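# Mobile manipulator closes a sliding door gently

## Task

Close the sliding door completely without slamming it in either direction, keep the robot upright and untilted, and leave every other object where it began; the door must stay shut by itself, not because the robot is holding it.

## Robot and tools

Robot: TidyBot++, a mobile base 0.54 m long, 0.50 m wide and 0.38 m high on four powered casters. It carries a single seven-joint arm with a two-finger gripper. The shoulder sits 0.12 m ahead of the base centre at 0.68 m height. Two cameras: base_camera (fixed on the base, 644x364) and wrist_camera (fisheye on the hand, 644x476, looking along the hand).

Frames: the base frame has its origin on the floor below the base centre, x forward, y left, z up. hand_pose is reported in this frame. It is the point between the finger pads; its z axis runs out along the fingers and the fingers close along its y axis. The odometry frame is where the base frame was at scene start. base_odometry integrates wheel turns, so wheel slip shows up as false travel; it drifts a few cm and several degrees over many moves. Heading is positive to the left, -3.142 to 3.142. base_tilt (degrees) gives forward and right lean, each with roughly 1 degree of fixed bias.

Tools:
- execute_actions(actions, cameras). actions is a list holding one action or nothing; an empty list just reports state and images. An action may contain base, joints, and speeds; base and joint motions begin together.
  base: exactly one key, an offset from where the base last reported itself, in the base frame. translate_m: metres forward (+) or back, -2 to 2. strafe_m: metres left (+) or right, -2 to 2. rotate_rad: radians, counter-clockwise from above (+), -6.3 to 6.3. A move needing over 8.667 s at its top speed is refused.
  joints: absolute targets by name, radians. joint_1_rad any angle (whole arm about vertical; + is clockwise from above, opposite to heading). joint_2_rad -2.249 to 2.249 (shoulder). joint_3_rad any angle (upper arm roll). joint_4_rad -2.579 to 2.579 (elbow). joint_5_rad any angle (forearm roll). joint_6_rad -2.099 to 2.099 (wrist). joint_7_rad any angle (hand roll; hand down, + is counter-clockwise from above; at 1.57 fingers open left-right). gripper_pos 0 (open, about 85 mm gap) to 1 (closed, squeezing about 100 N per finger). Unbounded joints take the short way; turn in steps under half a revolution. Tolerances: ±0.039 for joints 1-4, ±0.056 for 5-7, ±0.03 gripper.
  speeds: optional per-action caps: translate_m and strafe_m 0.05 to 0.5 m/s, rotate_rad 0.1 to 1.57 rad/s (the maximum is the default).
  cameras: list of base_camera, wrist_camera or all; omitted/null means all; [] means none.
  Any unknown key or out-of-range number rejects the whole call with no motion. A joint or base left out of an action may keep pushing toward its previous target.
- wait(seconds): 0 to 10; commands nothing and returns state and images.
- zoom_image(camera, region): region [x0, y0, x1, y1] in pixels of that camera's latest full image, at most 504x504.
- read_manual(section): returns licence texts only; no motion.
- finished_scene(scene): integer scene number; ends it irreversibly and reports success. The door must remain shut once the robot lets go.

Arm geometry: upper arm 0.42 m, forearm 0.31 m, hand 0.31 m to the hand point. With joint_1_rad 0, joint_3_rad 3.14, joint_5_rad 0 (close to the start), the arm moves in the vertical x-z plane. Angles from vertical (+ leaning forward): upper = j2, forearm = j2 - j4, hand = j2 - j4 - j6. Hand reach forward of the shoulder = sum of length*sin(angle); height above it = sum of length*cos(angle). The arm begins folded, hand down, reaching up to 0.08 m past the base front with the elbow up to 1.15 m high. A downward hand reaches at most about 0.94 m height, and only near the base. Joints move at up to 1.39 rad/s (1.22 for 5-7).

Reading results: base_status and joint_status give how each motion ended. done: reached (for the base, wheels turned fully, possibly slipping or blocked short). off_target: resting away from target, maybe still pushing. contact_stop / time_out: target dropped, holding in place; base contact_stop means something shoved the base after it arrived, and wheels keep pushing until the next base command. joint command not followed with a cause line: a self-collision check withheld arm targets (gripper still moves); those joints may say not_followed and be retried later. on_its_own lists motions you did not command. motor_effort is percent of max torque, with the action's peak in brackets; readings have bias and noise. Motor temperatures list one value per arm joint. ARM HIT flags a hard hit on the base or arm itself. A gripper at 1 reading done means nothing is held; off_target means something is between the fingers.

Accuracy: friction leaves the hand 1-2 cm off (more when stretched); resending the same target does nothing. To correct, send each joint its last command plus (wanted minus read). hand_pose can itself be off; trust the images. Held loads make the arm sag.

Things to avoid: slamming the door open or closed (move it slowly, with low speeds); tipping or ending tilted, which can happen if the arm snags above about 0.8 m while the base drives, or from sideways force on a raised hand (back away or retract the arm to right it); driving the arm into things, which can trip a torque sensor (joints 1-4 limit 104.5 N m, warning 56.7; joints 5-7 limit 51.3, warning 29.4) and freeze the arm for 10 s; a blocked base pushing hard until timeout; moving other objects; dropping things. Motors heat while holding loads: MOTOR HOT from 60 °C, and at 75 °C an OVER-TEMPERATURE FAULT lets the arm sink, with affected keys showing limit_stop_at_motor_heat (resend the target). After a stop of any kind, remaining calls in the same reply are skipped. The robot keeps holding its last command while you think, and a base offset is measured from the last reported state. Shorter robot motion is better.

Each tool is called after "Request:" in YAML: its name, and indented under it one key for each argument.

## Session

Request:
execute_actions:
  actions: []

Scene clock: 0.00 s.
Motor temperatures (°C, as the motors report them): [34 32 30 31 35 42 46]
base_odometry: x=+0.000 y=+0.000 heading=+0.000 (m, m, rad; odometry frame)
base_tilt: forward=+0.5 right=-0.2 (deg)
base_status: not commanded
joint_positions: joint_1_rad=+0.038 joint_2_rad=-0.407 joint_3_rad=+3.108 joint_4_rad=-2.538 joint_5_rad=-0.038 joint_6_rad=-0.904 joint_7_rad=+1.539 gripper_pos=+0.000
joint_status: not commanded
motor_effort: joint_1_rad=-1 joint_2_rad=+0 joint_3_rad=+1 joint_4_rad=+13 joint_5_rad=+0 joint_6_rad=+2 joint_7_rad=+0 (%)
hand_pose: x=+0.2517 y=+0.0085 z=+0.5916 quat_wxyz=(-0.010, +0.998, -0.030, +0.053) (m; base frame)
pictures: base_camera, wrist_camera
Images, in order (width x height): base_camera 644x364, wrist_camera 644x476.

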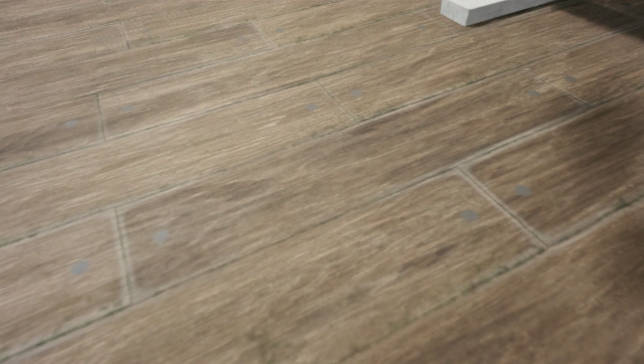

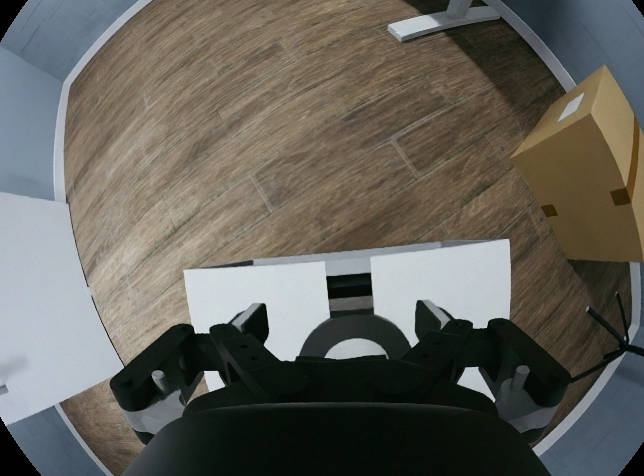

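Request:
execute_actions:
  actions:
    - {"base":{"rotate_rad":2.05},"joints":{"joint_1_rad":0,"joint_2_rad":-0.32,"joint_3_rad":3.15,"joint_4_rad":-2.5,"joint_5_rad":0.02,"joint_6_rad":0.65,"joint_7_rad":1.58}}

Scene clock: 6.67 s.
Motor temperatures (°C, as the motors report them): [34 32 30 31 35 42 46]
base_odometry: x=+0.000 y=+0.000 heading=+2.050 (m, m, rad; odometry frame)
base_tilt: forward=+0.5 right=-0.3 (deg)
base_status: done
joint_positions: joint_1_rad=+0.009 joint_2_rad=-0.326 joint_3_rad=+3.136 joint_4_rad=-2.503 joint_5_rad=+0.000 joint_6_rad=+0.629 joint_7_rad=+1.541 gripper_pos=+0.000
joint_status: all done
motor_effort: joint_1_rad=-1(2) joint_2_rad=-7(8) joint_3_rad=+1(2) joint_4_rad=+17(16) joint_5_rad=+0(1) joint_6_rad=+9(10) joint_7_rad=+0(0) (%)
hand_pose: x=+0.5537 y=+0.0002 z=+0.9087 quat_wxyz=(-0.009, +0.699, -0.011, +0.715) (m; base frame)
pictures: base_camera, wrist_camera
Images, in order (width x height): base_camera 644x364, wrist_camera 644x476.

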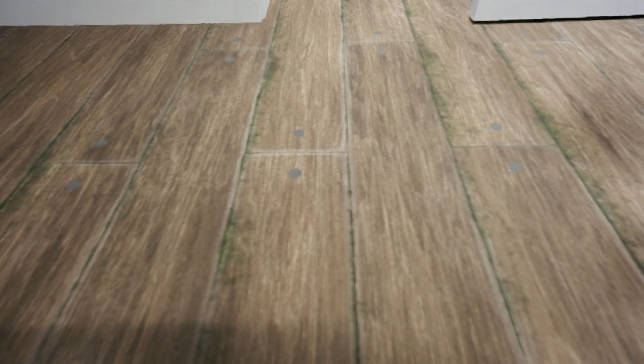

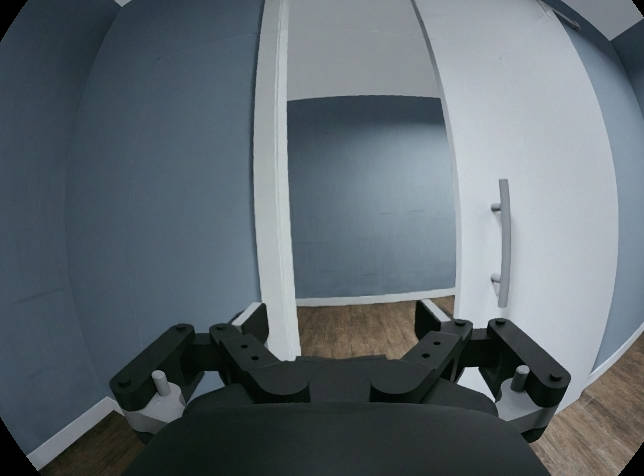

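Request:
execute_actions:
  actions:
    - {"base":{"rotate_rad":-0.02}}
  cameras: []

Request:
execute_actions:
  actions:
    - {"base":{"strafe_m":-0.4}}
  cameras: ["wrist_camera"]

Request:
execute_actions:
  actions:
    - {"base":{"translate_m":0.28},"speeds":{"translate_m":0.3},"joints":{"joint_7_rad":1.6}}

Scene clock: 11.87 s.
Motor temperatures (°C, as the motors report them): [34 32 30 31 35 42 46]
base_odometry: x=+0.000 y=+0.000 heading=+2.029 (m, m, rad; odometry frame)
base_tilt: forward=+0.5 right=-0.3 (deg)
base_status: done
joint_positions: joint_1_rad=+0.008 joint_2_rad=-0.326 joint_3_rad=+3.140 joint_4_rad=-2.503 joint_5_rad=+0.001 joint_6_rad=+0.629 joint_7_rad=+1.541 gripper_pos=+0.000
joint_status: not commanded
motor_effort: joint_1_rad=-1(2) joint_2_rad=-6(7) joint_3_rad=+1(2) joint_4_rad=+17(17) joint_5_rad=+0(0) joint_6_rad=+9(9) joint_7_rad=+0(0) (%)
hand_pose: x=+0.5538 y=-0.0014 z=+0.9087 quat_wxyz=(-0.008, +0.699, -0.012, +0.715) (m; base frame)
pictures: none
No camera images: the call's "cameras" was empty. Leave "cameras" out to get every camera's image.

Scene clock: 14.03 s.
Motor temperatures (°C, as the motors report them): [34 32 30 31 35 42 46]
base_odometry: x=+0.358 y=+0.178 heading=+2.030 (m, m, rad; odometry frame)
base_tilt: forward=+0.5 right=-0.3 (deg)
base_status: done
joint_positions: joint_1_rad=+0.008 joint_2_rad=-0.326 joint_3_rad=+3.144 joint_4_rad=-2.503 joint_5_rad=+0.001 joint_6_rad=+0.629 joint_7_rad=+1.541 gripper_pos=+0.000
joint_status: not commanded
motor_effort: joint_1_rad=-1(0) joint_2_rad=-6(6) joint_3_rad=+1(2) joint_4_rad=+17(16) joint_5_rad=+0(1) joint_6_rad=+9(9) joint_7_rad=+0(0) (%)
hand_pose: x=+0.5538 y=-0.0034 z=+0.9087 quat_wxyz=(-0.007, +0.699, -0.014, +0.715) (m; base frame)
pictures: wrist_camera
Images, in order (width x height): wrist_camera 644x476.

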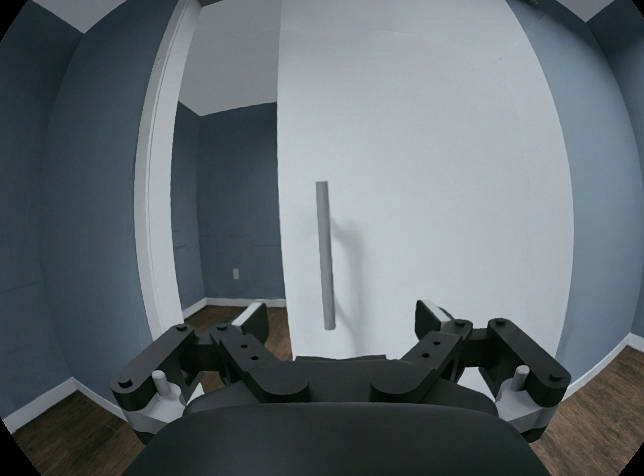

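Scene clock: 15.93 s.
Motor temperatures (°C, as the motors report them): [34 32 30 31 35 42 46]
base_odometry: x=+0.234 y=+0.429 heading=+2.030 (m, m, rad; odometry frame)
base_tilt: forward=+0.5 right=-0.3 (deg)
base_status: done
joint_positions: joint_1_rad=+0.008 joint_2_rad=-0.322 joint_3_rad=+3.144 joint_4_rad=-2.503 joint_5_rad=+0.001 joint_6_rad=+0.629 joint_7_rad=+1.564 gripper_pos=+0.000
joint_status: all done
motor_effort: joint_1_rad=-1(1) joint_2_rad=-7(9) joint_3_rad=+1(1) joint_4_rad=+17(17) joint_5_rad=+0(0) joint_6_rad=+9(9) joint_7_rad=+0(0) (%)
hand_pose: x=+0.5549 y=-0.0034 z=+0.9067 quat_wxyz=(+0.001, +0.700, -0.006, +0.714) (m; base frame)
pictures: base_camera, wrist_camera
Images, in order (width x height): base_camera 644x364, wrist_camera 644x476.

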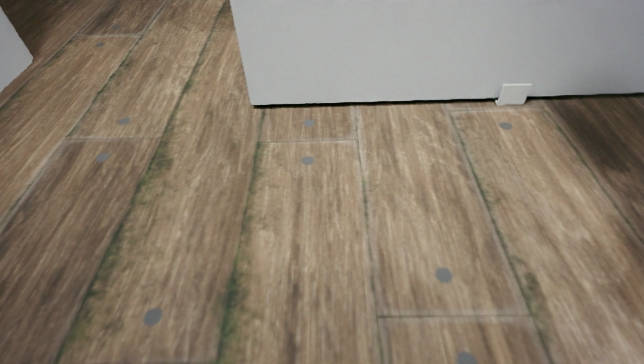

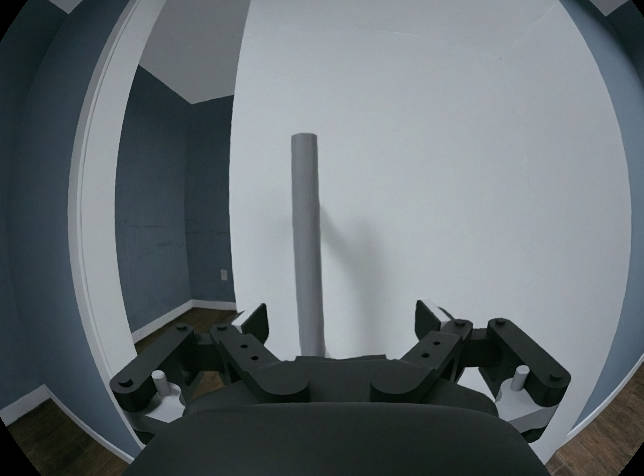

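Request:
execute_actions:
  actions:
    - {"base":{"rotate_rad":0.04},"speeds":{"rotate_rad":0.2}}

Request:
execute_actions:
  actions:
    - {"base":{"translate_m":0.09},"speeds":{"translate_m":0.1}}

Scene clock: 18.93 s.
Motor temperatures (°C, as the motors report them): [34 32 30 31 35 42 46]
base_odometry: x=+0.234 y=+0.429 heading=+2.070 (m, m, rad; odometry frame)
base_tilt: forward=+0.5 right=-0.4 (deg)
base_status: done
joint_positions: joint_1_rad=+0.006 joint_2_rad=-0.322 joint_3_rad=+3.145 joint_4_rad=-2.503 joint_5_rad=+0.001 joint_6_rad=+0.629 joint_7_rad=+1.564 gripper_pos=+0.000
joint_status: not commanded
motor_effort: joint_1_rad=-1(3) joint_2_rad=-6(7) joint_3_rad=+0(1) joint_4_rad=+16(17) joint_5_rad=+0(1) joint_6_rad=+9(9) joint_7_rad=+0(0) (%)
hand_pose: x=+0.5549 y=-0.0027 z=+0.9067 quat_wxyz=(+0.001, +0.700, -0.005, +0.714) (m; base frame)
pictures: base_camera, wrist_camera
Images, in order (width x height): base_camera 644x364, wrist_camera 644x476.

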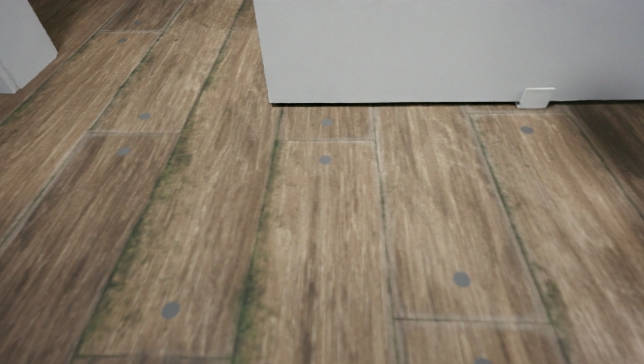

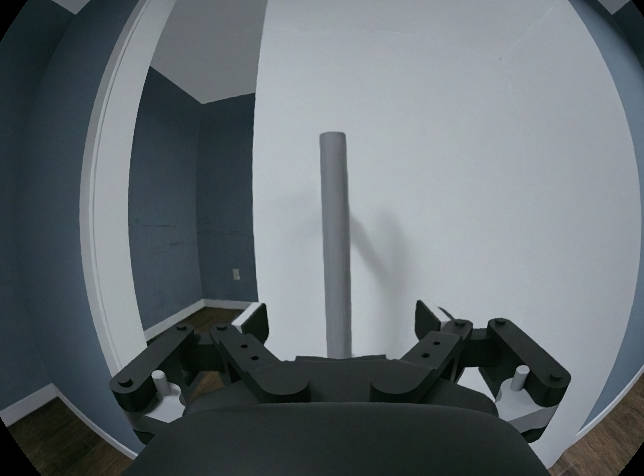

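Scene clock: 20.40 s.
Motor temperatures (°C, as the motors report them): [34 32 30 31 35 42 46]
base_odometry: x=+0.191 y=+0.508 heading=+2.071 (m, m, rad; odometry frame)
base_tilt: forward=+0.5 right=-0.3 (deg)
base_status: done
joint_positions: joint_1_rad=+0.006 joint_2_rad=-0.320 joint_3_rad=+3.145 joint_4_rad=-2.503 joint_5_rad=+0.001 joint_6_rad=+0.629 joint_7_rad=+1.564 gripper_pos=+0.000
joint_status: not commanded
motor_effort: joint_1_rad=-1(2) joint_2_rad=-6(9) joint_3_rad=+1(1) joint_4_rad=+17(18) joint_5_rad=+0(0) joint_6_rad=+10(10) joint_7_rad=+0(0) (%)
hand_pose: x=+0.5553 y=-0.0027 z=+0.9059 quat_wxyz=(+0.001, +0.701, -0.005, +0.713) (m; base frame)
pictures: base_camera, wrist_camera
Images, in order (width x height): base_camera 644x364, wrist_camera 644x476.

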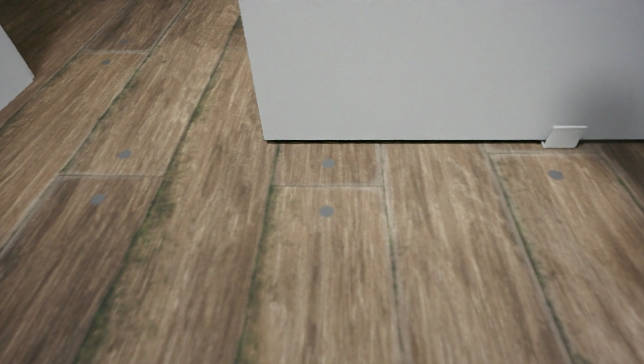

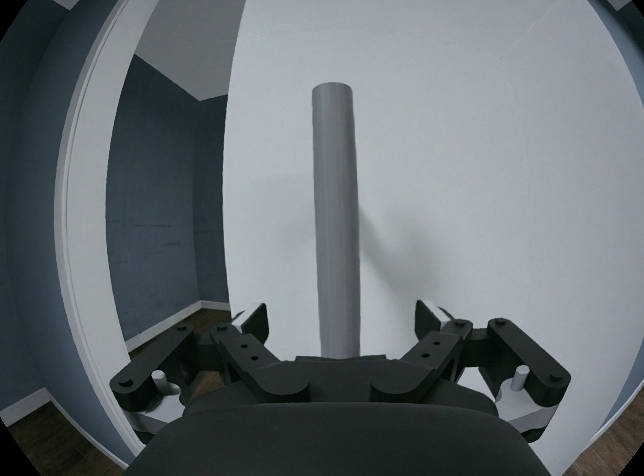

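Request:
execute_actions:
  actions:
    - {"base":{"translate_m":0.028},"speeds":{"translate_m":0.08}}
  cameras: ["wrist_camera"]

Request:
execute_actions:
  actions:
    - {"joints":{"gripper_pos":1}}
  cameras: ["wrist_camera"]

Request:
execute_actions:
  actions:
    - {"base":{"strafe_m":0.2},"speeds":{"strafe_m":0.07}}

Scene clock: 24.33 s.
Motor temperatures (°C, as the motors report them): [34 32 30 31 35 42 46]
base_odometry: x=+0.178 y=+0.533 heading=+2.072 (m, m, rad; odometry frame)
base_tilt: forward=+0.5 right=-0.3 (deg)
base_status: done
joint_positions: joint_1_rad=+0.006 joint_2_rad=-0.320 joint_3_rad=+3.145 joint_4_rad=-2.503 joint_5_rad=+0.001 joint_6_rad=+0.629 joint_7_rad=+1.564 gripper_pos=+0.000
joint_status: not commanded
motor_effort: joint_1_rad=-1(1) joint_2_rad=-6(8) joint_3_rad=+1(1) joint_4_rad=+17(17) joint_5_rad=+0(0) joint_6_rad=+9(9) joint_7_rad=+0(0) (%)
hand_pose: x=+0.5552 y=-0.0027 z=+0.9062 quat_wxyz=(+0.001, +0.701, -0.005, +0.713) (m; base frame)
pictures: wrist_camera
Images, in order (width x height): wrist_camera 644x476.

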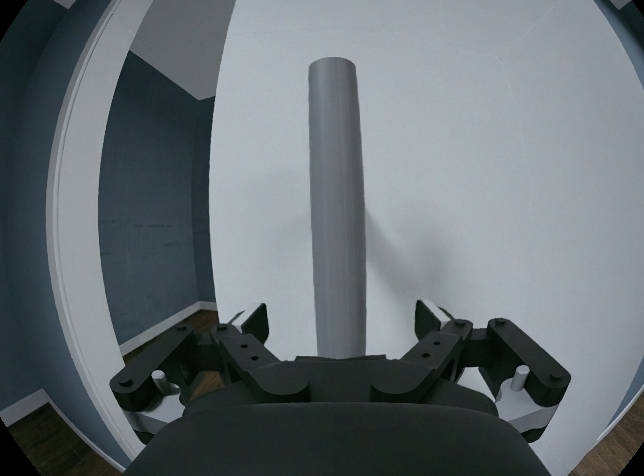

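Scene clock: 25.43 s.
Motor temperatures (°C, as the motors report them): [34 32 30 31 35 42 46]
base_odometry: x=+0.178 y=+0.533 heading=+2.072 (m, m, rad; odometry frame)
base_tilt: forward=+0.5 right=-0.3 (deg)
base_status: not commanded
joint_positions: joint_1_rad=+0.006 joint_2_rad=-0.321 joint_3_rad=+3.145 joint_4_rad=-2.503 joint_5_rad=+0.002 joint_6_rad=+0.629 joint_7_rad=+1.564 gripper_pos=+0.745
joint_status: gripper_pos off_target (ended at +0.745, target +1.000)
motor_effort: joint_1_rad=-1(0) joint_2_rad=-6(7) joint_3_rad=+1(2) joint_4_rad=+18(20) joint_5_rad=+0(1) joint_6_rad=+10(10) joint_7_rad=-1(1) (%)
hand_pose: x=+0.5550 y=-0.0025 z=+0.9062 quat_wxyz=(+0.001, +0.701, -0.005, +0.713) (m; base frame)
pictures: wrist_camera
Images, in order (width x height): wrist_camera 644x476.

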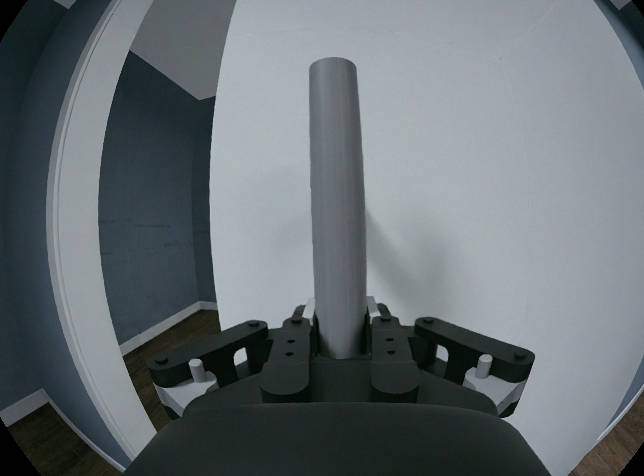

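Scene clock: 28.80 s.
Motor temperatures (°C, as the motors report them): [34 32 30 31 35 42 46]
base_odometry: x=+0.002 y=+0.437 heading=+2.072 (m, m, rad; odometry frame)
base_tilt: forward=+0.5 right=-0.3 (deg)
base_status: done
joint_positions: joint_1_rad=+0.016 joint_2_rad=-0.311 joint_3_rad=+3.166 joint_4_rad=-2.496 joint_5_rad=+0.002 joint_6_rad=+0.629 joint_7_rad=+1.568 gripper_pos=+0.745
joint_status: not commanded
motor_effort: joint_1_rad=-3(8) joint_2_rad=-9(12) joint_3_rad=-1(7) joint_4_rad=+14(19) joint_5_rad=+0(3) joint_6_rad=+9(11) joint_7_rad=-1(1) (%)
hand_pose: x=+0.5584 y=-0.0174 z=+0.9063 quat_wxyz=(+0.011, +0.701, -0.017, +0.713) (m; base frame)
pictures: base_camera, wrist_camera
Images, in order (width x height): base_camera 644x364, wrist_camera 644x476.

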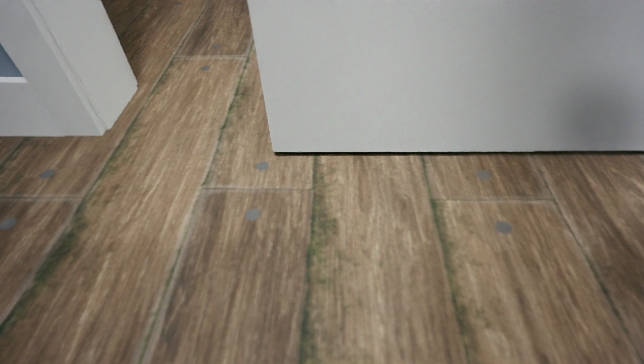

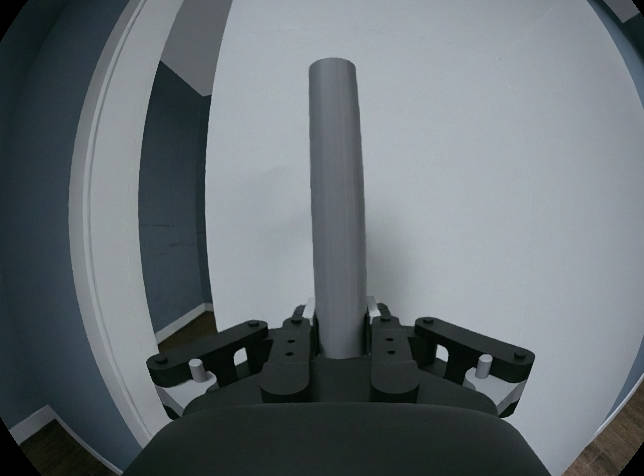

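Request:
execute_actions:
  actions:
    - {"base":{"strafe_m":0.24},"speeds":{"strafe_m":0.06}}
  cameras: ["base_camera"]

Scene clock: 35.03 s.
Motor temperatures (°C, as the motors report them): [34 32 30 31 35 42 46]
base_odometry: x=-0.208 y=+0.322 heading=+2.072 (m, m, rad; odometry frame)
base_tilt: forward=+0.5 right=-0.3 (deg)
base_status: done
joint_positions: joint_1_rad=+0.025 joint_2_rad=-0.289 joint_3_rad=+3.177 joint_4_rad=-2.479 joint_5_rad=+0.002 joint_6_rad=+0.630 joint_7_rad=+1.569 gripper_pos=+0.746
joint_status: not commanded
motor_effort: joint_1_rad=-4(9) joint_2_rad=-14(17) joint_3_rad=-4(9) joint_4_rad=+12(15) joint_5_rad=+2(4) joint_6_rad=+9(12) joint_7_rad=-1(2) (%)
hand_pose: x=+0.5659 y=-0.0272 z=+0.9064 quat_wxyz=(+0.017, +0.703, -0.024, +0.711) (m; base frame)
pictures: base_camera
Images, in order (width x height): base_camera 644x364.

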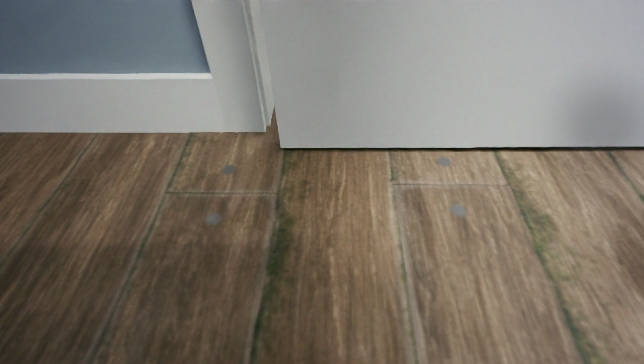

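Request:
execute_actions:
  actions:
    - {"base":{"strafe_m":0.085},"speeds":{"strafe_m":0.05}}
  cameras: ["base_camera"]

Scene clock: 38.97 s.
Motor temperatures (°C, as the motors report them): [34 32 30 31 35 42 46]
base_odometry: x=-0.283 y=+0.281 heading=+2.072 (m, m, rad; odometry frame)
base_tilt: forward=+0.5 right=-0.3 (deg)
base_status: done
joint_positions: joint_1_rad=+0.036 joint_2_rad=-0.282 joint_3_rad=+3.189 joint_4_rad=-2.473 joint_5_rad=+0.002 joint_6_rad=+0.631 joint_7_rad=+1.569 gripper_pos=+0.746
joint_status: not commanded
motor_effort: joint_1_rad=-6(10) joint_2_rad=-16(19) joint_3_rad=-6(11) joint_4_rad=+9(15) joint_5_rad=+2(5) joint_6_rad=+9(12) joint_7_rad=-1(1) (%)
hand_pose: x=+0.5681 y=-0.0378 z=+0.9065 quat_wxyz=(+0.024, +0.703, -0.033, +0.710) (m; base frame)
pictures: base_camera
Images, in order (width x height): base_camera 644x364.

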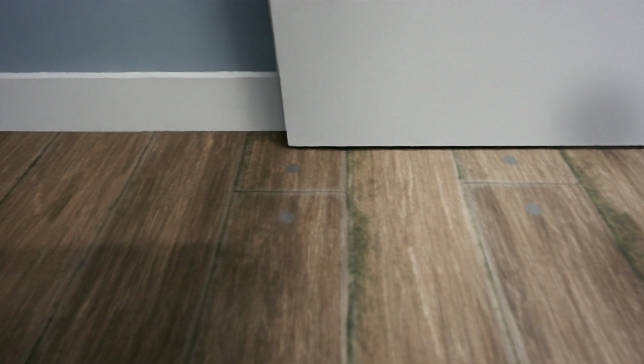

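Request:
execute_actions:
  actions:
    - {"base":{"strafe_m":0.03},"speeds":{"strafe_m":0.05}}
  cameras: ["base_camera"]

Scene clock: 41.97 s.
Motor temperatures (°C, as the motors report them): [34 32 30 31 35 42 46]
base_odometry: x=-0.309 y=+0.267 heading=+2.071 (m, m, rad; odometry frame)
base_tilt: forward=+0.6 right=-0.3 (deg)
base_status: done
joint_positions: joint_1_rad=+0.065 joint_2_rad=-0.276 joint_3_rad=+3.220 joint_4_rad=-2.468 joint_5_rad=-0.003 joint_6_rad=+0.631 joint_7_rad=+1.574 gripper_pos=+0.746
joint_status: not commanded
motor_effort: joint_1_rad=-12(15) joint_2_rad=-19(20) joint_3_rad=-13(16) joint_4_rad=+8(13) joint_5_rad=+5(7) joint_6_rad=+10(11) joint_7_rad=-2(2) (%)
hand_pose: x=+0.5673 y=-0.0676 z=+0.9066 quat_wxyz=(+0.043, +0.702, -0.057, +0.709) (m; base frame)
pictures: base_camera
Images, in order (width x height): base_camera 644x364.

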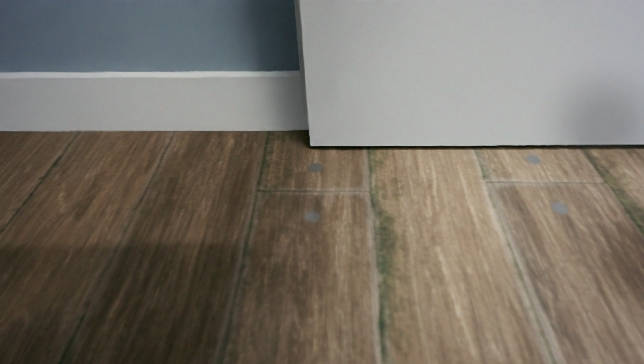

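At the stop. Releasing.

Request:
execute_actions:
  actions:
    - {"base":{"strafe_m":-0.035},"speeds":{"strafe_m":0.05},"joints":{"gripper_pos":0}}
  cameras: ["wrist_camera"]

Request:
execute_actions:
  actions:
    - {"base":{"translate_m":-0.12},"speeds":{"translate_m":0.15}}

Scene clock: 44.63 s.
Motor temperatures (°C, as the motors report them): [34 32 30 31 35 42 46]
base_odometry: x=-0.278 y=+0.284 heading=+2.072 (m, m, rad; odometry frame)
base_tilt: forward=+0.5 right=-0.3 (deg)
base_status: done
joint_positions: joint_1_rad=+0.006 joint_2_rad=-0.320 joint_3_rad=+3.156 joint_4_rad=-2.497 joint_5_rad=-0.001 joint_6_rad=+0.631 joint_7_rad=+1.574 gripper_pos=+0.000
joint_status: all done
motor_effort: joint_1_rad=-1(13) joint_2_rad=-6(21) joint_3_rad=+1(13) joint_4_rad=+16(18) joint_5_rad=+0(6) joint_6_rad=+9(11) joint_7_rad=+0(2) (%)
hand_pose: x=+0.5564 y=-0.0086 z=+0.9097 quat_wxyz=(+0.006, +0.698, -0.008, +0.716) (m; base frame)
pictures: wrist_camera
Images, in order (width x height): wrist_camera 644x476.

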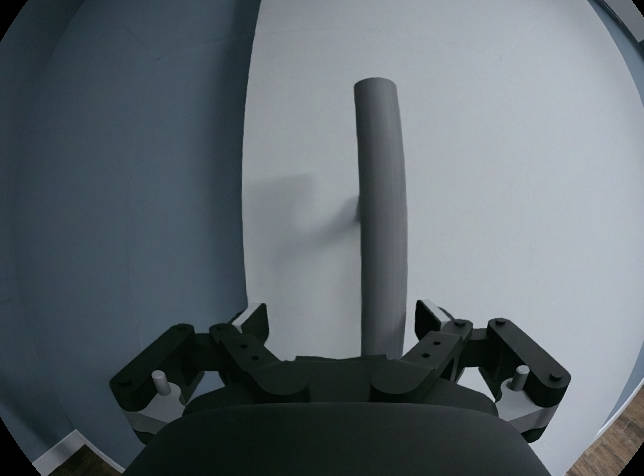

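Scene clock: 46.10 s.
Motor temperatures (°C, as the motors report them): [34 32 30 31 35 42 46]
base_odometry: x=-0.221 y=+0.178 heading=+2.072 (m, m, rad; odometry frame)
base_tilt: forward=+0.5 right=-0.3 (deg)
base_status: done
joint_positions: joint_1_rad=+0.006 joint_2_rad=-0.321 joint_3_rad=+3.156 joint_4_rad=-2.497 joint_5_rad=-0.001 joint_6_rad=+0.631 joint_7_rad=+1.574 gripper_pos=+0.000
joint_status: not commanded
motor_effort: joint_1_rad=-1(0) joint_2_rad=-6(10) joint_3_rad=+0(1) joint_4_rad=+17(18) joint_5_rad=+0(0) joint_6_rad=+9(9) joint_7_rad=+0(0) (%)
hand_pose: x=+0.5562 y=-0.0086 z=+0.9101 quat_wxyz=(+0.006, +0.698, -0.008, +0.716) (m; base frame)
pictures: base_camera, wrist_camera
Images, in order (width x height): base_camera 644x364, wrist_camera 644x476.

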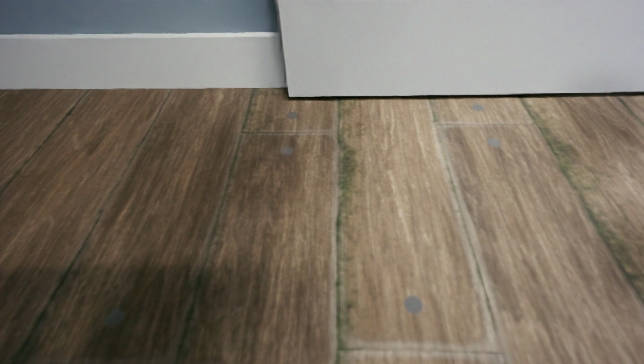

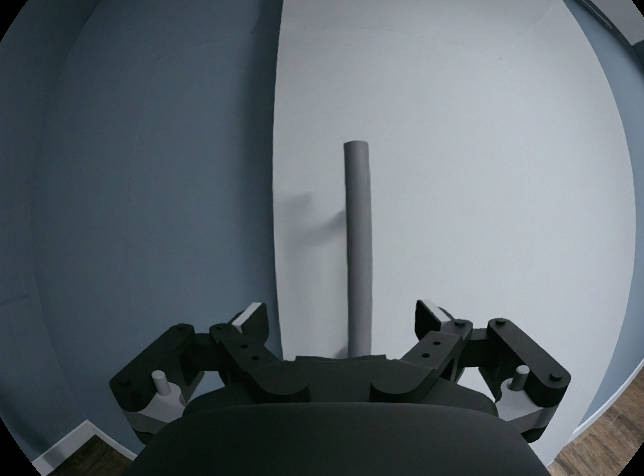

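Request:
finished_scene:
  scene: 2

The scene is finished: the task was done.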